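## Task

Fill tube carrier TC according to a load map with one entry, white 6 to well D7; any load-map vial not in TC sits in vial rack R1. First move every vial in TC that is not on the map into an empty well of R1. Then, unless white 6 is already in D7, place it there. Next carry TC from transfer nest N1 to raised nest N2, lying flat within N2's locators, with TC's well A1 at the N2 corner labelled A1. Finally return forceps T1 to holder H1 with both tips in one slot, and leave H1 upright and flat on its base. Every vial you move must stand on the bottom of its well. Vials you did not move must still stand in their own wells, and R1 must remain seated in its nest. Nothing may depend on the robot holding it: release everything and move the grippers away at the end.

## Robot and tools

Robot and scene: two arms, left_arm and right_arm, each with a parallel two-finger gripper, in a physics simulation. N1 lies between the arms; N2 is on the right_arm side. Vials are identified by cap colour plus the digit on the cap (an underline marks the digit's bottom). Well names (row letters, column numbers, a triangle at A1) are printed on the tops of R1 and TC. Vials are picked up by their caps using forceps T1, which live in holder H1.

Frames: results report each gripper's position (metres) and orientation quaternion (w,x,y,z) in one world frame: origin on the table surface between the arms, +z up, +x outward over the table, left_arm on the +y side. The arm names do not correspond to image sides. Printed positions may be off, more at long reach. Commands, however, are expressed in each gripper's own axes: fingers extend along the gripper's +z and open and close along its y. The reported position is the point between the finger pads, about 1 cm short of the tips.

Row format (used by all moving calls): one flat list of 14 numbers, each in [-1, 1]: left_arm dx, dy, dz, rx, ry, rz, opening, then right_arm the same seven. Always send all 14 even if one arm is idle. dx..rz are an offset, not a pose: they describe the target relative to that gripper's measured pose in the most recent result showing it (or, before any such result in the scene, or for later calls inside one reply, relative to where the robot is when the call starts). Scale: 1.0 equals 0.6 m for translations and 180 degrees for rotation; rx, ry, rz form one rotation vector. Opening is absolute: +1 fully open (0.094 m), -1 closed.

execute_actions: argument actions is a list with zero or one entry. Empty list: just report state (with pictures). An entry with rows (1 to 15 rows of 14 numbers) and optional steps (10 to 15, default 15; each step is 1/30 s) plays one row per step, repeating the last row; each row is measured from the same base pose, not cumulatively. An entry with only steps (up to 300) is a wait counted from the previous result, including your reply time. Optional pictures true requests camera images.

move: target is one 14-number row as above; speed in m/s, 0.002 to 0.5 (default 0.25; rotation up to twice that in rad/s). Both grippers travel straight lines ending together, 0.5 to 10 s; beyond 10 s they stop early. Openings are applied at the start. Paths ignore obstacles and the other arm. Result adds a move: line with the outcome (done, off_target, moving, held, fault), any limits (paced means the pose sent was clipped; held means a check blocked some steps, after which the arm may move much faster than requested), and each gripper's distance to its target.

wait: seconds, 0 to 10; the robot gets nothing new. zoom_image: camera (cam_head_left, cam_head_right, cam_high, cam_low, cam_left_wrist, cam_right_wrist) and region [x0, y0, x1, y1] in that camera's pixels, at most 504 by 504. finished_scene: scene is the number of the current scene; irreversible, and the result reports success.

Execution details: each step's command is clipped to within 70 mm and 16 degrees of the measured pose; position wins over orientation when both cannot be met. Arms tend to finish a centimetre or more low, and repeated zero offsets let them sag; to hold an arm, send the correction back to its desired pose in the first call of a reply and zeros afterward. The last 10 steps of an action are held back and run while you think; after the final step an arm continues only to its last clipped pose, so check the result and send the remainder. A Hand target line appears only when nothing is held back. HELD marks steps not sent; a pose unreachable line names an arm whose command the clearance checker changed or blocked. Joint ranges are listed per arm; elbows never fully straighten.

Gripping: grip_measured is the finger opening on the command scale (each gripper may read up to about 1 mm off). Command roughly 0.03 below grip_measured for a firm grip, less for a light one. Pad force tops out around 50 to 62 N; thin parts (under about 2 mm) get less. Objects may occasionally be tugged or pushed by outside disturbances.

Torques and heat: joint torque readings include gravity, offsets and noise. Holding loads heats motors; MOTOR HOT appears at 75 °C, 90 °C pauses that arm, and 100 °C makes it go limp and drop. FAULT lines report such stops.

Avoid: dropping or knocking anything off the table, fast impacts, hard presses past contact, letting the arms collide or push on each other, and leaving parts supported only by a gripper.

Each tool is called after "Request:" by a JSON object that holds its "fn" and its "kwargs", one argument or row to a line.

## Session

Request:
{"fn": "execute_actions", "kwargs": {
  "actions": []
}}

Scene clock: 0.00 s of 18600.00 s.
left_arm: end_effector_position=(+0.2915, +0.7737, +0.1497) grip_measured=+1.000 end_effector_quat_wxyz=(+0.549, -0.575, +0.323, +0.514) | right_arm: end_effector_position=(+0.3016, -0.4457, +0.1474) grip_measured=+1.000 end_effector_quat_wxyz=(+0.141, +0.840, +0.433, +0.295)
Joint positions: left_arm=[ 0.644  2.443  1.376  1.408 -1.169  0.009  0.094] | right_arm=[-0.946  1.511  1.144 -0.734 -0.491  1.471  0.094]
Joint velocities: left_arm=[ 0.007 -0.022 -0.007 -0.051 -0.066 -0.051  0.   ] | right_arm=[ 0.012 -0.002 -0.002 -0.007 -0.007 -0.066  0.   ]
Joint torques (N m, as the arm reports them, + toward a larger angle): no reading
Hand target (left_arm): +0.293, +0.774, +0.155; +0.551, -0.573, +0.323, +0.513
Hand target (right_arm): +0.300, -0.444, +0.148; +0.139, +0.840, +0.434, +0.294

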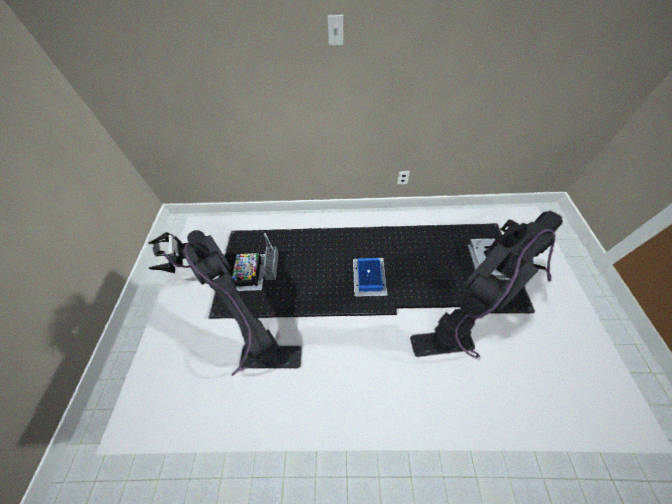

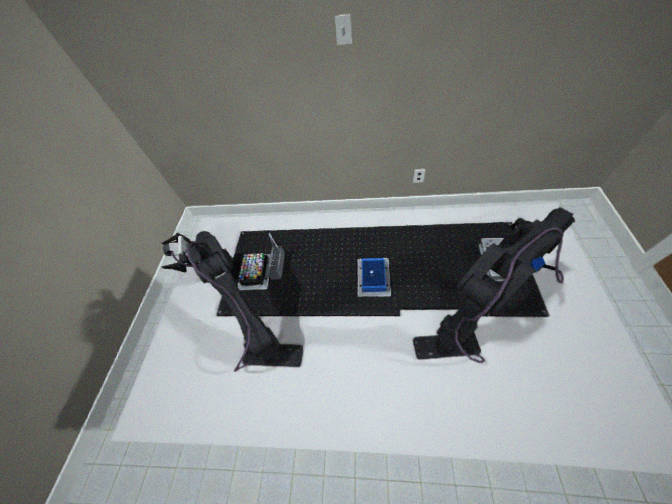

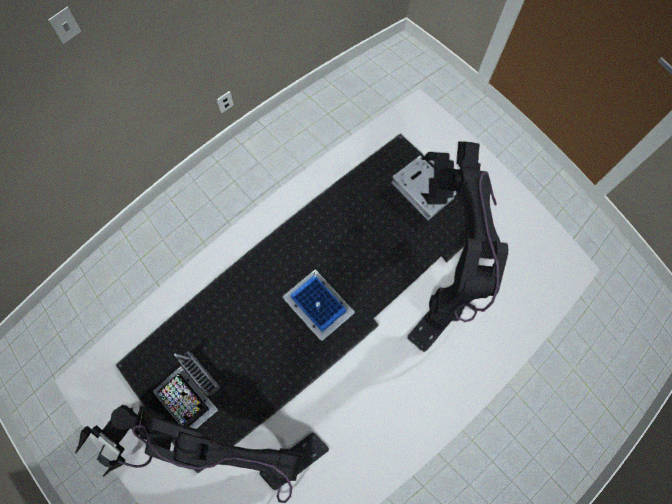

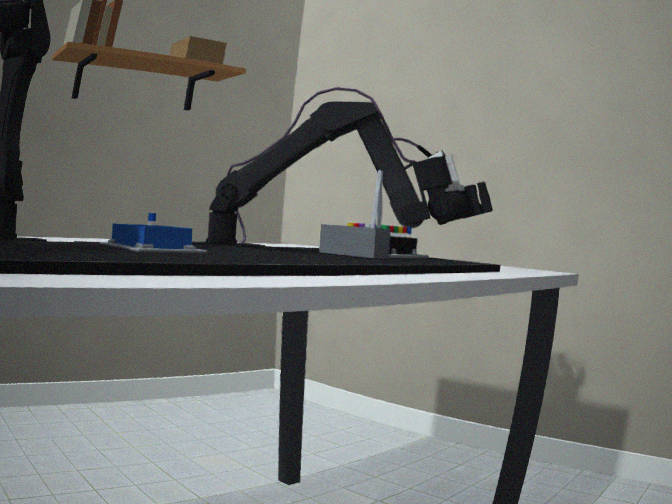

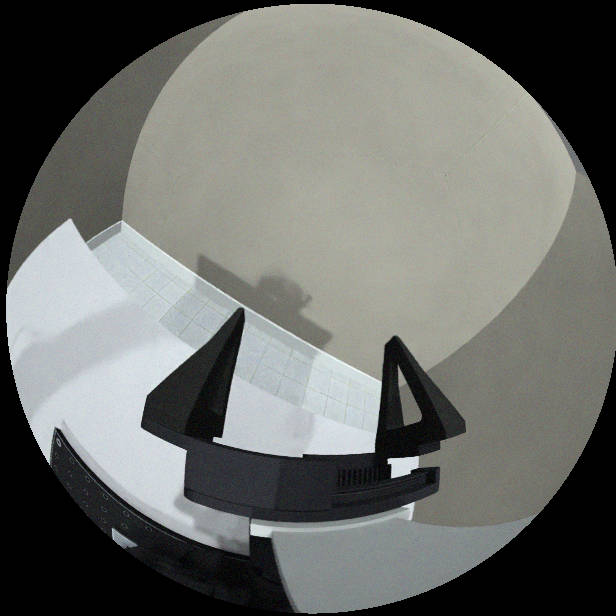

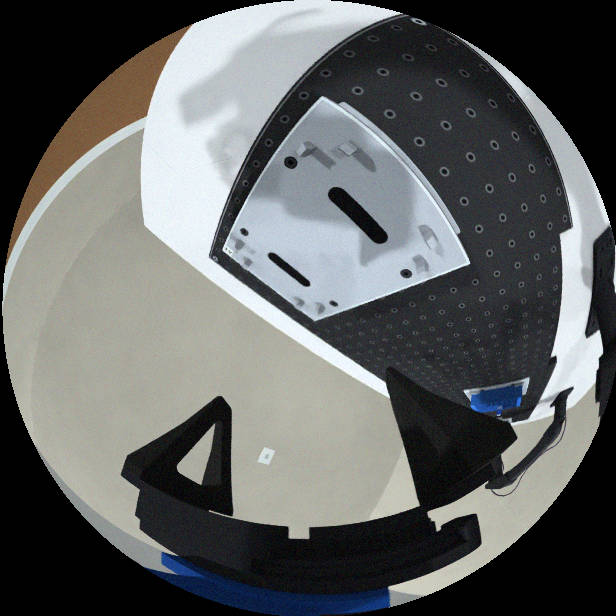

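Request:
{"fn": "zoom_image", "kwargs": {
  "camera": "cam_high",
  "region": [130, 330, 250, 440]
}}

Request:
{"fn": "zoom_image", "kwargs": {
  "camera": "cam_high",
  "region": [270, 260, 370, 350]
}}

Request:
{"fn": "zoom_image", "kwargs": {
  "camera": "cam_head_left",
  "region": [200, 220, 420, 320]
}}

Request:
{"fn": "zoom_image", "kwargs": {
  "camera": "cam_low",
  "region": [80, 150, 500, 280]
}}

Region (130, 330, 250, 440) of cam_high's 672x504 image, scaled by 4.200, with more detail than that image has; it fills the top 462 rows of this view, and the rest is white.

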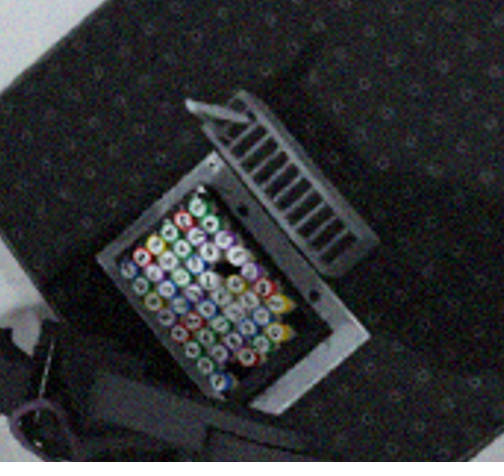

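Region (270, 260, 370, 350) of cam_high's 672x504 image, scaled by 5.040, with more detail than that image has; it fills the top 454 rows of this view, and the rest is white.

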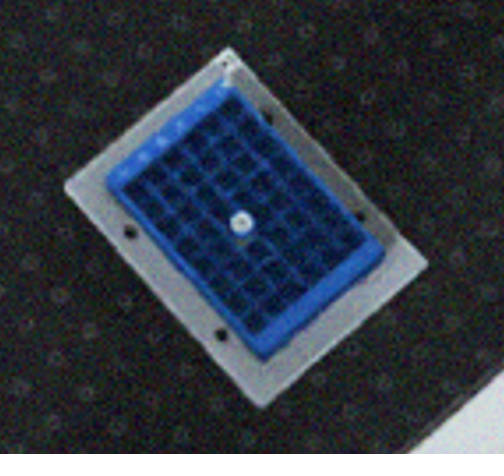

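Region (200, 220, 420, 320) of cam_head_left's 672x504 image, scaled by 2.291, with more detail than that image has; it fills the top 229 rows of this view, and the rest is white.

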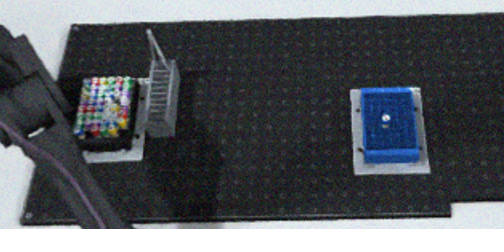

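Region (80, 150, 500, 280) of cam_low's 672x504 image, scaled by 1.200, with more detail than that image has; it fills the top 156 rows of this view, and the rest is white.

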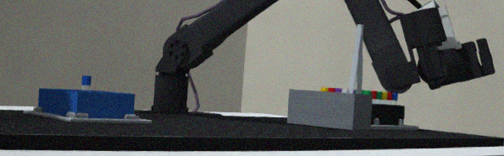

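Request:
{"fn": "move", "kwargs": {
  "target": [-0.3657, 0.0143, -0.3116, 0.429, 0.458, 0.480, 1.0, 0.3758, -0.1862, -0.2192, 0.234, 0.112, -0.666, 1.0],
  "speed": 0.25
}}

Scene clock: 10.13 s of 18600.00 s.
left_arm: end_effector_position=(+0.2706, +0.5597, +0.3295) grip_measured=+1.000 end_effector_quat_wxyz=(+0.198, -0.006, +0.967, +0.159) | right_arm: end_effector_position=(+0.2492, -0.2052, +0.2656) grip_measured=+1.000 end_effector_quat_wxyz=(+0.143, +0.009, +0.990, +0.017)
Joint positions: left_arm=[ 0.633  1.779  2.274 -1.553 -0.035  0.608  0.094] | right_arm=[ 0.017  1.356  1.645 -1.571  0.004  0.143  0.094]
Joint velocities: left_arm=[ 0.012  0.002  0.002 -0.066 -0.007  0.037  0.   ] | right_arm=[ 0.002  0.002  0.007 -0.022 -0.007 -0.007  0.   ]
Joint torques (N m, as the arm reports them, + toward a larger angle): left_arm=[-0.51 -7.56  3.01  1.11  0.18  0.04] | right_arm=[ 1.18 -6.69  8.46  0.7   0.12 -0.09]
Hand target (left_arm): +0.267, +0.551, +0.328; +0.196, +0.004, +0.969, +0.149
Hand target (right_arm): +0.245, -0.205, +0.276; +0.160, +0.000, +0.987, +0.013
Off the commanded pose (left_arm): 0.010 m, 29 deg; orientation clipped at the last step of the last action.
Off the commanded pose (right_arm): 0.015 m, 17 deg; orientation clipped at the last step of the last action.
joint sent to its limit (left arm) — the command would take joint 4 (wrist pitch) past its lower limit, so that joint was sent only as far as its limit.
joint sent to its limit (right arm) — the command would take joint 4 (wrist pitch) past its lower limit, so that joint was sent only as far as its limit.
Kept back: nothing.
After step 90, 1.63 s passed at rest.
move: off_target (left_arm, right_arm); limits=paced

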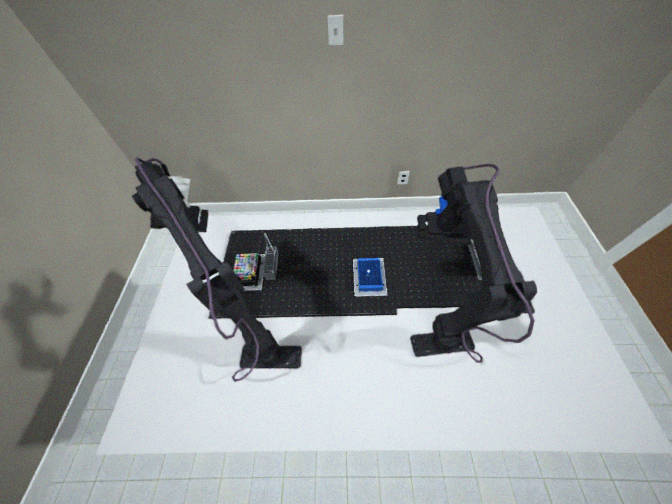

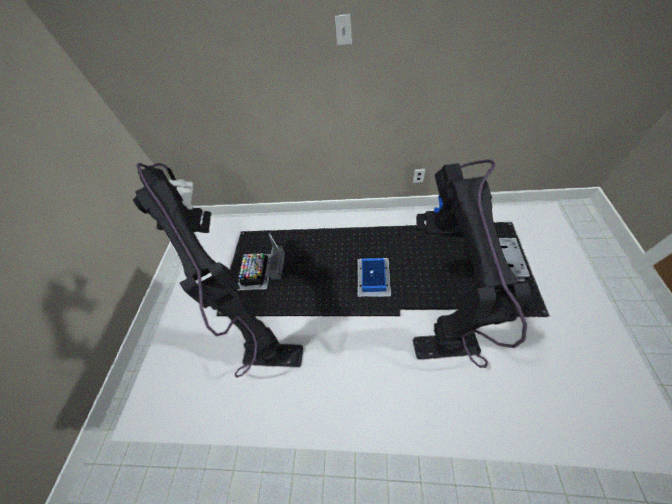

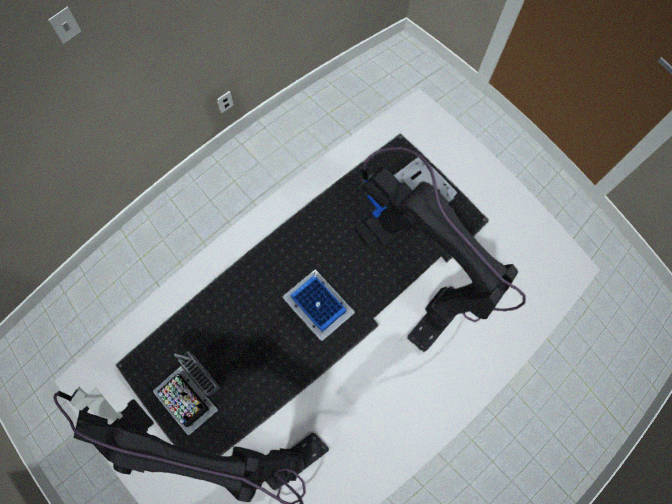

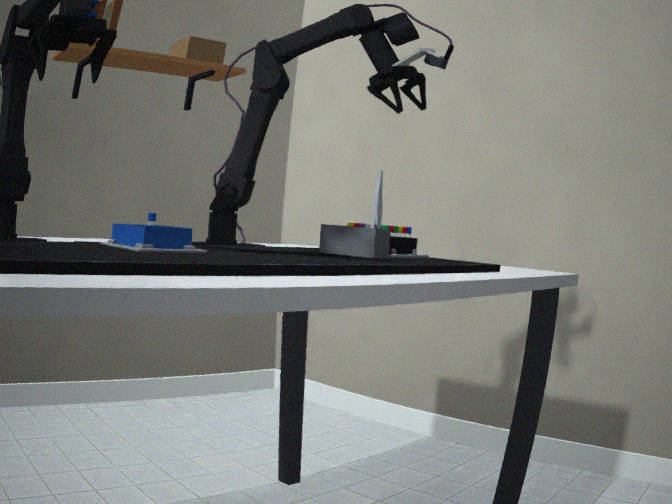

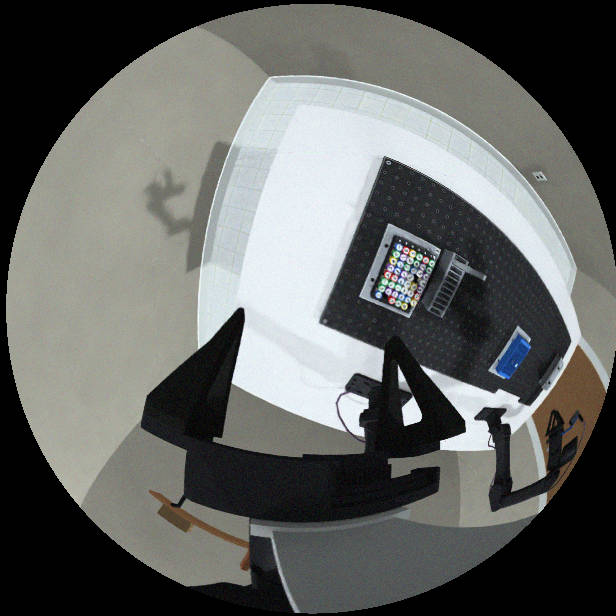

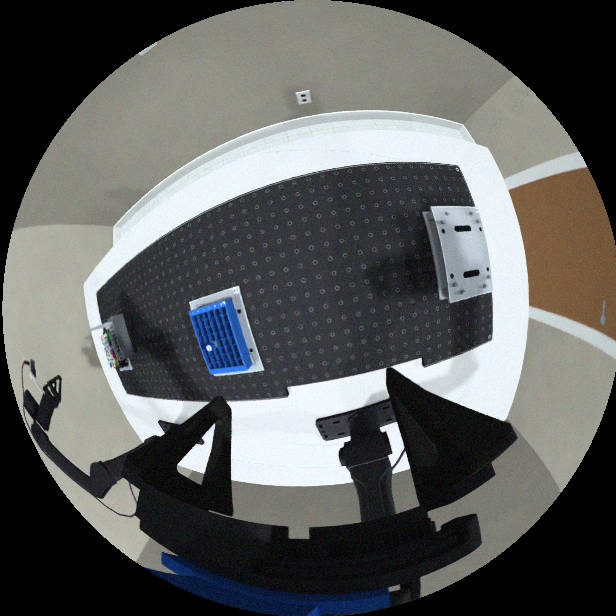

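Request:
{"fn": "zoom_image", "kwargs": {
  "camera": "cam_left_wrist",
  "region": [350, 210, 500, 330]
}}

Request:
{"fn": "zoom_image", "kwargs": {
  "camera": "cam_low",
  "region": [310, 160, 440, 270]
}}

Request:
{"fn": "zoom_image", "kwargs": {
  "camera": "cam_right_wrist",
  "region": [170, 270, 290, 390]
}}

Region (350, 210, 500, 330) of cam_left_wrist's 616x616 image, scaled by 3.360, with more detail than that image has; it fills the top 403 rows of this view, and the rest is white.

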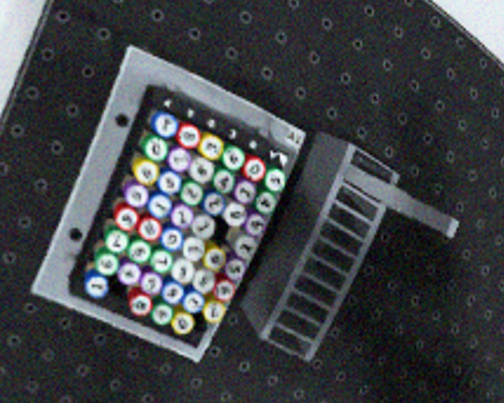

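Region (310, 160, 440, 270) of cam_low's 672x504 image, scaled by 3.877, with more detail than that image has; it fills the top 426 rows of this view, and the rest is white.

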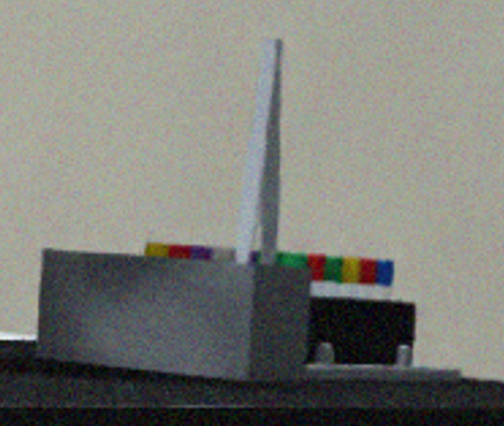

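Region (170, 270, 290, 390) of cam_right_wrist's 616x616 image, scaled by 4.200, with more detail than that image has.

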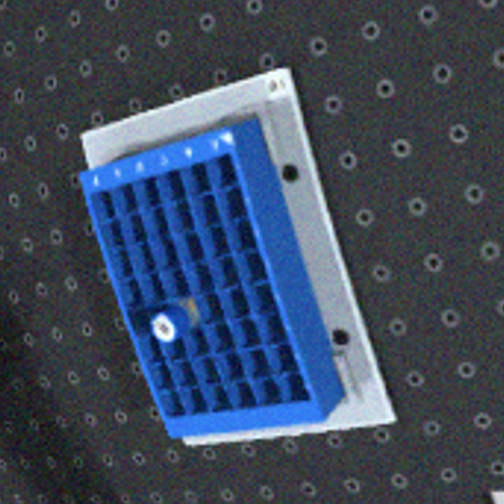

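Request:
{"fn": "move", "kwargs": {
  "target": [0.1523, -0.2172, 0.1042, 0.102, 0.127, 0.004, 1.0, 0, 0, -0.01, 0, 0, 0, 1.0],
  "speed": 0.2
}}

Scene clock: 14.40 s of 18600.00 s.
left_arm: end_effector_position=(+0.2249, +0.4646, +0.1960) grip_measured=+1.000 end_effector_quat_wxyz=(+0.008, +0.005, +1.000, +0.008) | right_arm: end_effector_position=(+0.2492, -0.2055, +0.2656) grip_measured=+1.000 end_effector_quat_wxyz=(+0.143, +0.009, +0.990, +0.016)
Joint positions: left_arm=[ 0.474  1.666  1.678 -1.561 -0.007  0.462  0.094] | right_arm=[ 0.017  1.356  1.645 -1.571  0.006  0.142  0.094]
Joint velocities: left_arm=[ 0.017  0.012  0.007 -0.081 -0.125 -0.022  0.   ] | right_arm=[-0.007  0.007 -0.012 -0.022 -0.007  0.022  0.   ]
Joint torques (N m, as the arm reports them, + toward a larger angle): left_arm=[-0.47 -7.54  4.3   0.3   0.15 -0.11] | right_arm=[ 0.01 -5.22  8.04  0.71 -0.01 -0.02]
Hand target (left_arm): +0.222, +0.458, +0.200; +0.015, +0.003, +1.000, +0.003
Hand target (right_arm): +0.247, -0.205, +0.271; +0.148, +0.009, +0.989, +0.018
Off the commanded pose (left_arm): 0.008 m, 1 deg.
Off the commanded pose (right_arm): 0.006 m, 0 deg.
joint sent to its limit (left arm) — the command would take joint 4 (wrist pitch) past its lower limit, so that joint was sent only as far as its limit.
joint sent to its limit (right arm) — the command would take joint 4 (wrist pitch) past its lower limit, so that joint was sent only as far as its limit.
Kept back: nothing.
move: done

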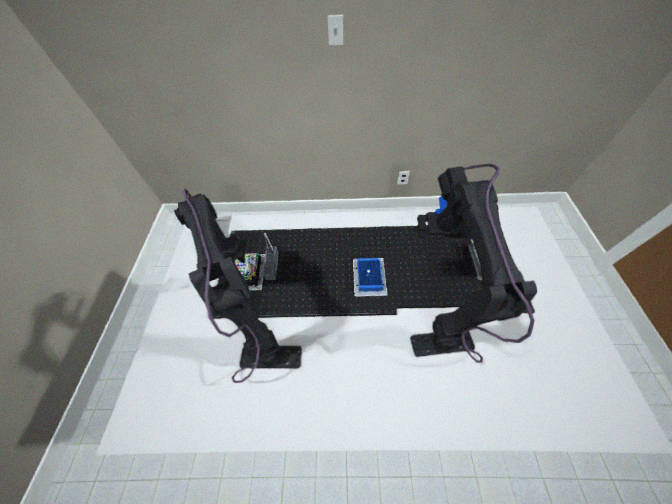

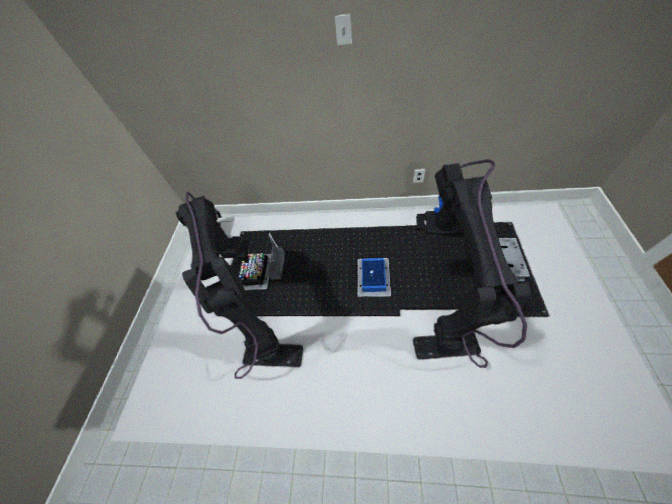

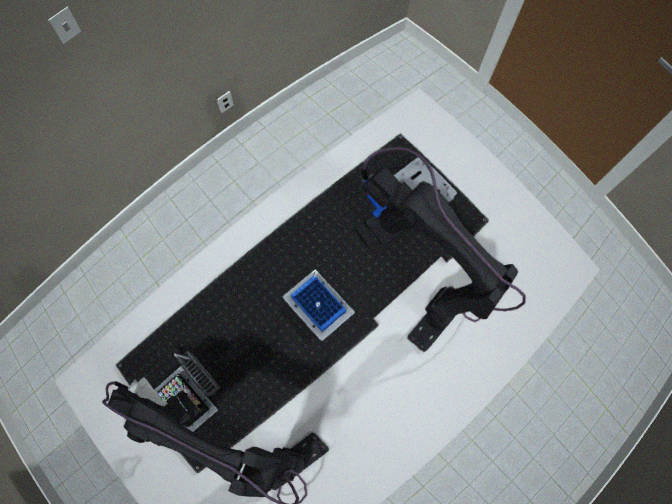

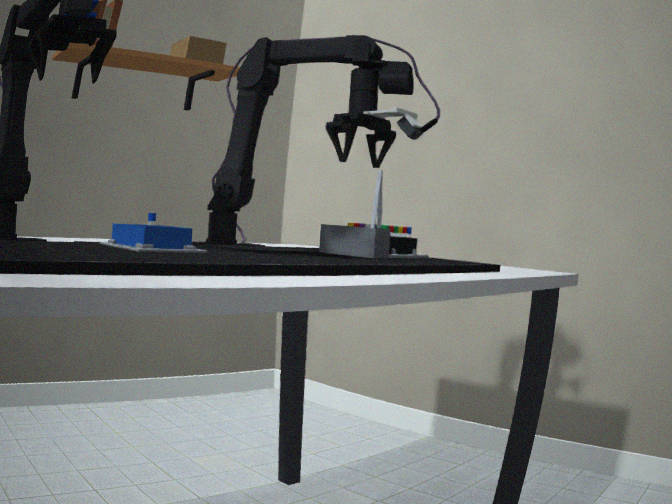

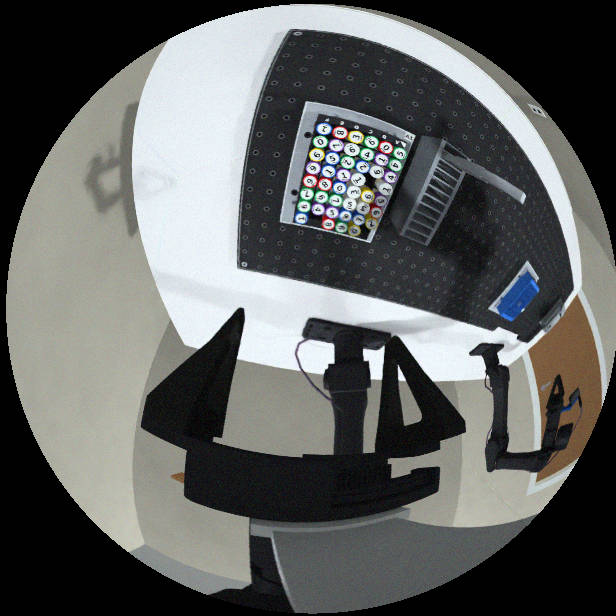

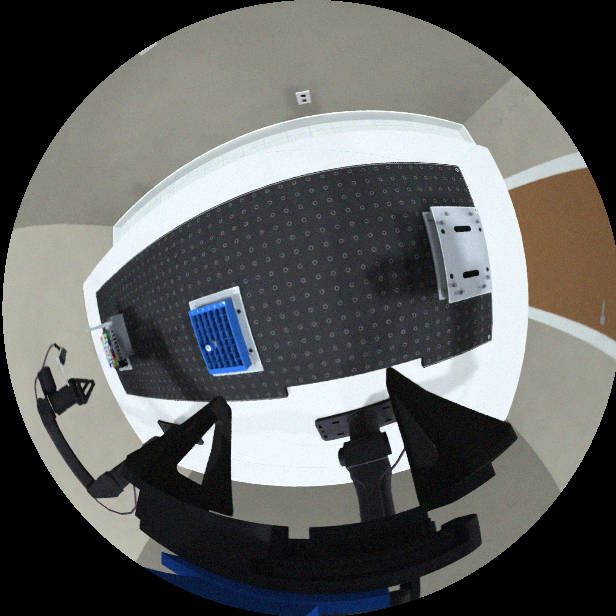

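Request:
{"fn": "zoom_image", "kwargs": {
  "camera": "cam_left_wrist",
  "region": [275, 95, 425, 245]
}}

Region (275, 95, 425, 245) of cam_left_wrist's 616x616 image, scaled by 3.360, with more detail than that image has.

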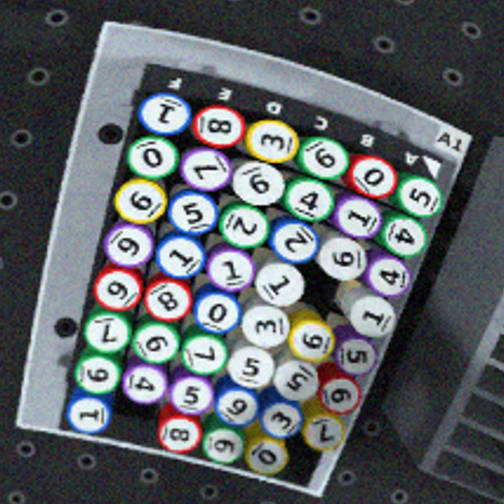

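Request:
{"fn": "zoom_image", "kwargs": {
  "camera": "cam_left_wrist",
  "region": [335, 135, 405, 215]
}}

Region (335, 135, 405, 215) of cam_left_wrist's 616x616 image, scaled by 6.300, with more detail than that image has; it fills the left 441 columns of this view, and the rest is white.

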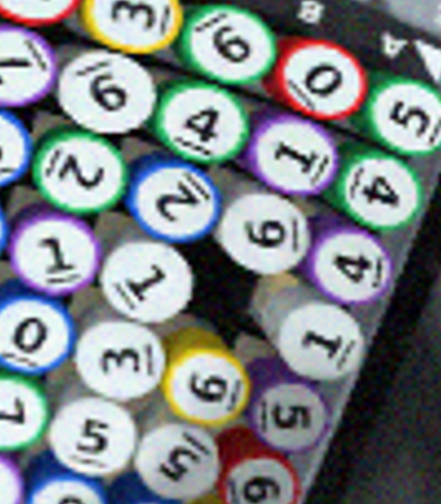

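Request:
{"fn": "move", "kwargs": {
  "target": [-0.1687, -0.181, -0.005, 0.0045, -0.106, -0.004, 1.0, 0, 0, -0.005, 0, 0, 0, 1.0],
  "speed": 0.15
}}

Scene clock: 25.33 s of 18600.00 s.
left_arm: end_effector_position=(+0.3249, +0.3562, +0.1954) grip_measured=+1.000 end_effector_quat_wxyz=(+0.160, +0.001, +0.987, -0.004) | right_arm: end_effector_position=(+0.2492, -0.2055, +0.2656) grip_measured=+1.000 end_effector_quat_wxyz=(+0.143, +0.009, +0.990, +0.016)
Joint positions: left_arm=[ 0.097  1.645  1.602 -1.208  0.032  0.072  0.094] | right_arm=[ 0.017  1.356  1.645 -1.571  0.006  0.142  0.094]
Joint velocities: left_arm=[ 0.002 -0.002 -0.002  0.051  0.007 -0.037  0.   ] | right_arm=[ 0.007 -0.012 -0.007 -0.022  0.051 -0.051  0.   ]
Joint torques (N m, as the arm reports them, + toward a larger angle): left_arm=[-0.42 -7.63  4.58  1.16 -0.11 -0.09] | right_arm=[ 0.03 -4.58  7.83  0.71  0.01 -0.03]
Hand target (left_arm): +0.327, +0.357, +0.200; +0.176, -0.002, +0.984, +0.001
Hand target (right_arm): +0.248, -0.206, +0.268; +0.143, +0.009, +0.990, +0.016
Off the commanded pose (left_arm): 0.004 m, 2 deg.
Off the commanded pose (right_arm): 0.003 m, 0 deg.
joint sent to its limit (right arm) — the command would take joint 4 (wrist pitch) past its lower limit, so that joint was sent only as far as its limit.
Kept back: nothing.
After step 90, 6.27 s passed at rest.
move: done

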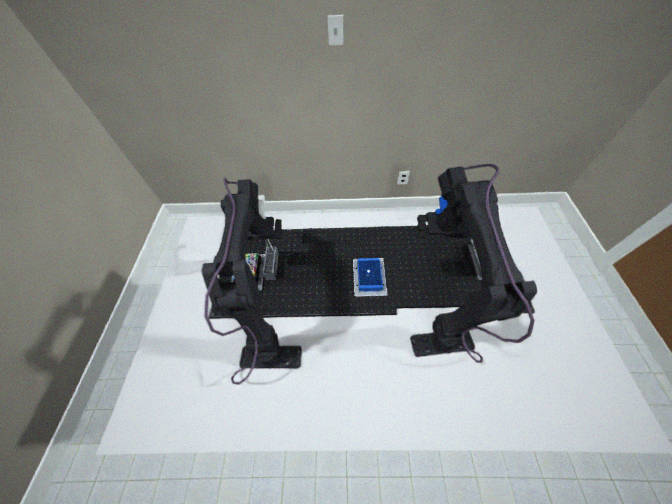

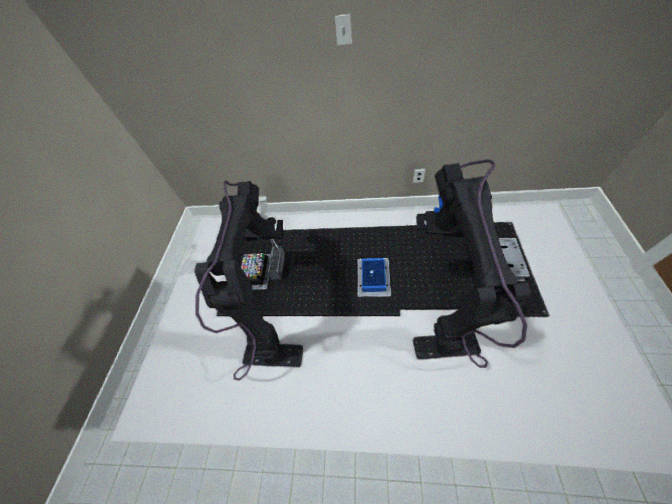

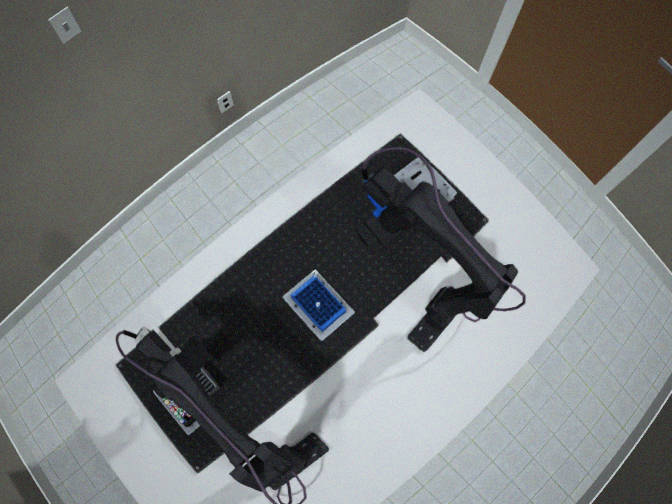

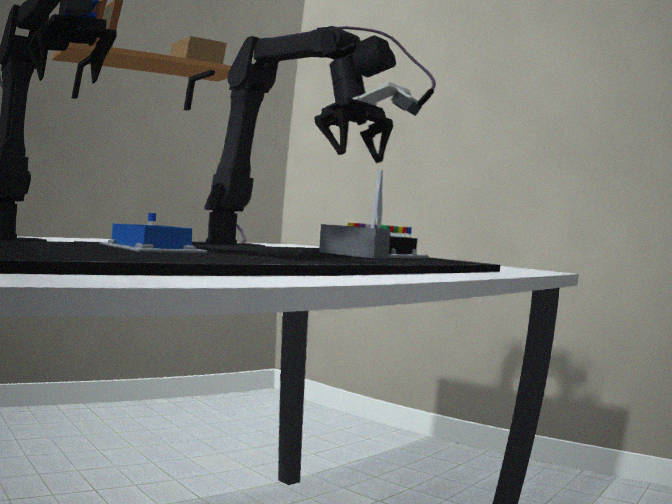

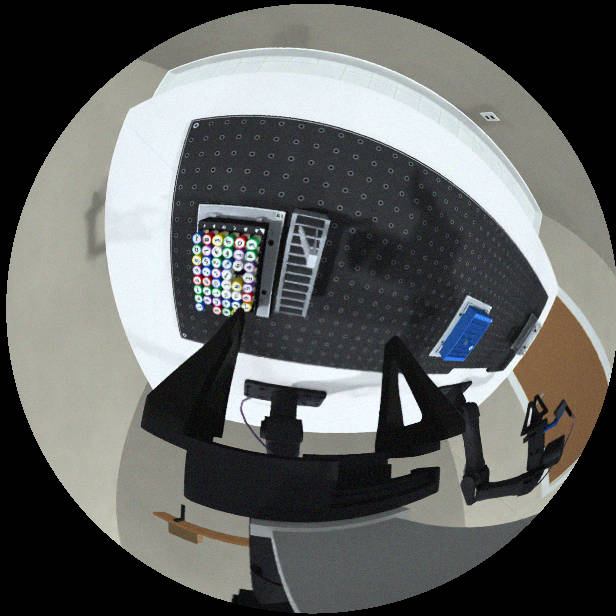

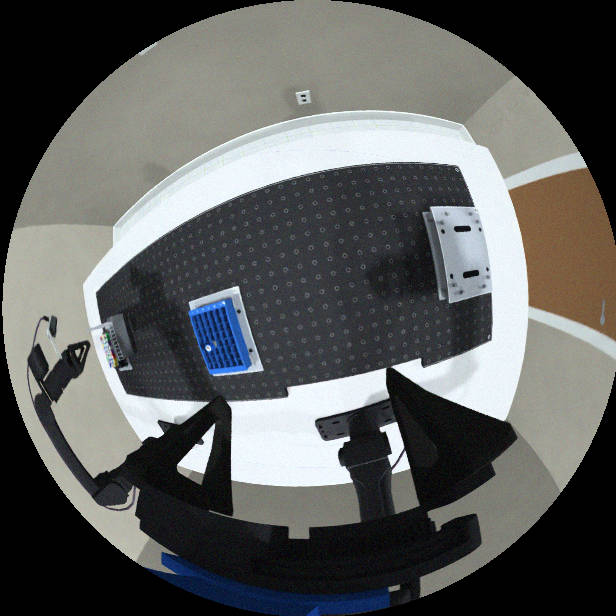

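Request:
{"fn": "zoom_image", "kwargs": {
  "camera": "cam_left_wrist",
  "region": [220, 190, 400, 350]
}}

Region (220, 190, 400, 350) of cam_left_wrist's 616x616 image, scaled by 2.800, with more detail than that image has.

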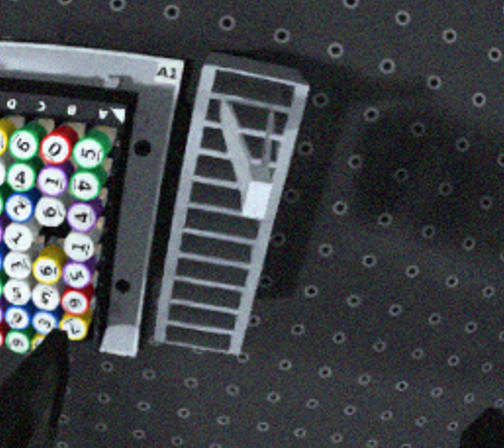

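Request:
{"fn": "move", "kwargs": {
  "target": [-0.0295, 0.0138, 0.050, 0, -0.009, 0, 1.0, 0, 0, 0, 0, 0, 0, 1.0],
  "speed": 0.08
}}

Scene clock: 28.17 s of 18600.00 s.
left_arm: end_effector_position=(+0.3471, +0.3625, +0.1733) grip_measured=+1.000 end_effector_quat_wxyz=(+0.165, -0.000, +0.986, -0.002) | right_arm: end_effector_position=(+0.2492, -0.2055, +0.2656) grip_measured=+1.000 end_effector_quat_wxyz=(+0.143, +0.009, +0.990, +0.016)
Joint positions: left_arm=[ 0.108  1.708  1.58  -1.112  0.032  0.081  0.094] | right_arm=[ 0.017  1.356  1.645 -1.571  0.006  0.142  0.094]
Joint velocities: left_arm=[ 0.007  0.002 -0.002  0.022 -0.037 -0.022  0.   ] | right_arm=[ 0.002  0.012 -0.007 -0.007 -0.037  0.066  0.   ]
Joint torques (N m, as the arm reports them, + toward a larger angle): left_arm=[ 0.68 -6.72  5.13  1.17  0.13  0.07] | right_arm=[ 0.08 -4.79  6.83  0.8   0.01 -0.03]
Hand target (left_arm): +0.351, +0.364, +0.172; +0.173, +0.001, +0.985, -0.004
Hand target (right_arm): +0.249, -0.206, +0.266; +0.143, +0.009, +0.990, +0.016
Off the commanded pose (left_arm): 0.005 m, 1 deg.
Off the commanded pose (right_arm): 0.000 m, 0 deg.
Kept back: nothing.
move: done

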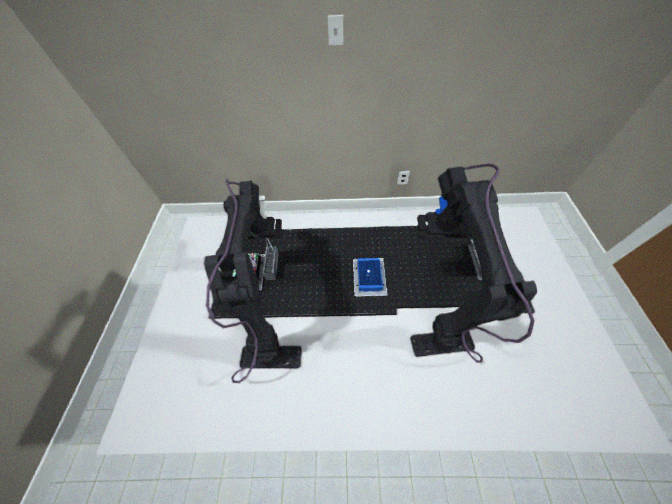

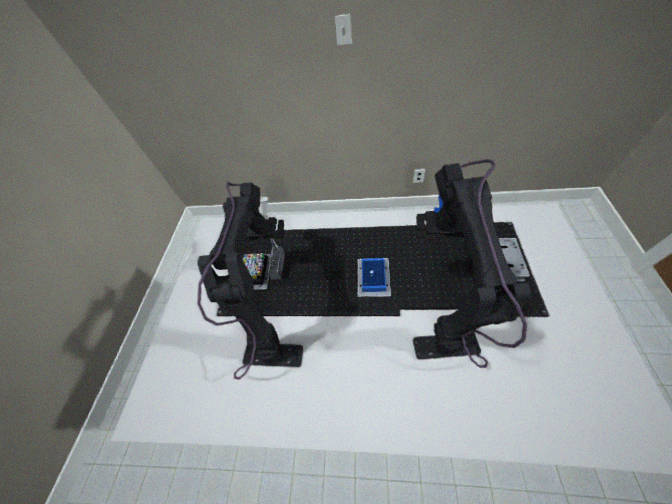

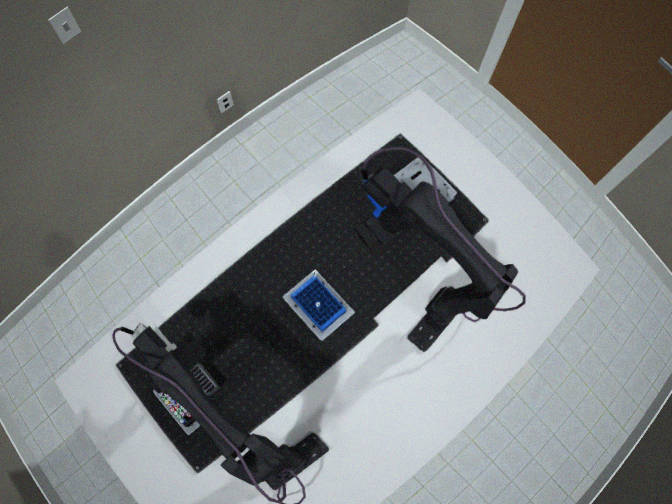

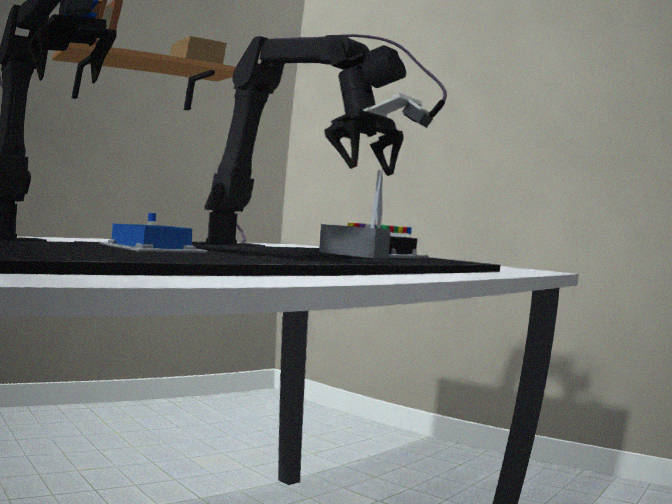

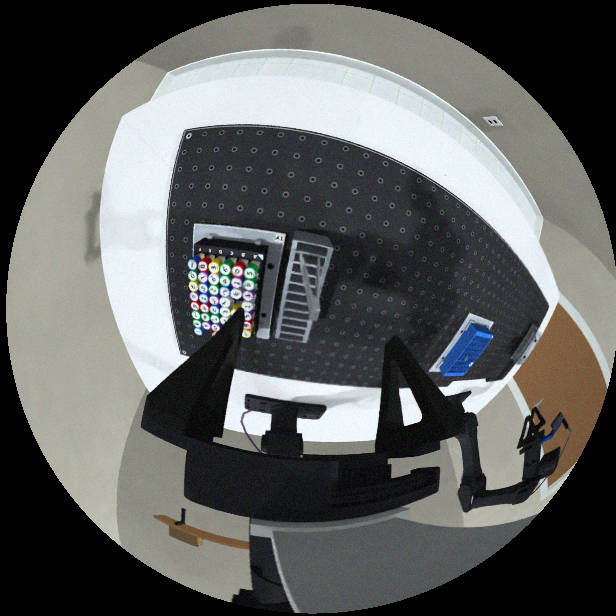

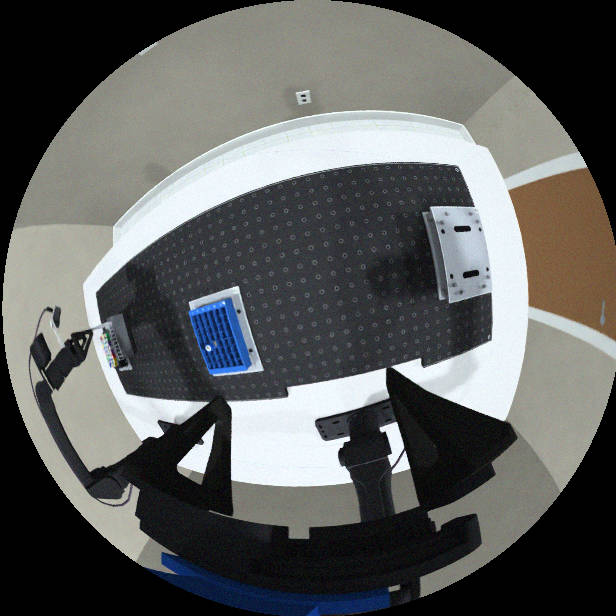

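Request:
{"fn": "zoom_image", "kwargs": {
  "camera": "cam_low",
  "region": [310, 100, 450, 265]
}}

Request:
{"fn": "zoom_image", "kwargs": {
  "camera": "cam_left_wrist",
  "region": [220, 210, 410, 370]
}}

Region (310, 100, 450, 265) of cam_low's 672x504 image, scaled by 3.055, with more detail than that image has; it fills the left 428 columns of this view, and the rest is white.

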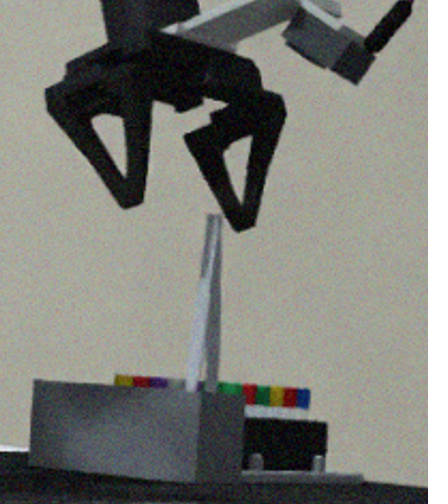

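Region (220, 210, 410, 370) of cam_left_wrist's 616x616 image, scaled by 2.653, with more detail than that image has; it fills the top 424 rows of this view, and the rest is white.

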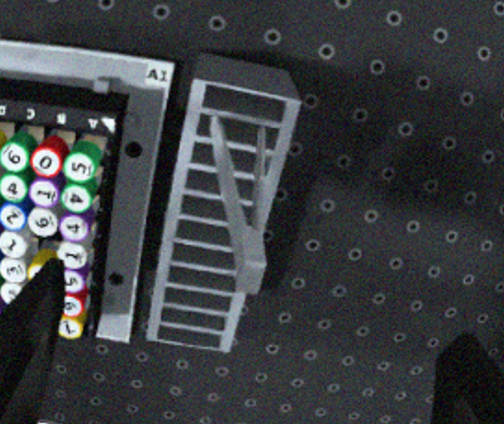

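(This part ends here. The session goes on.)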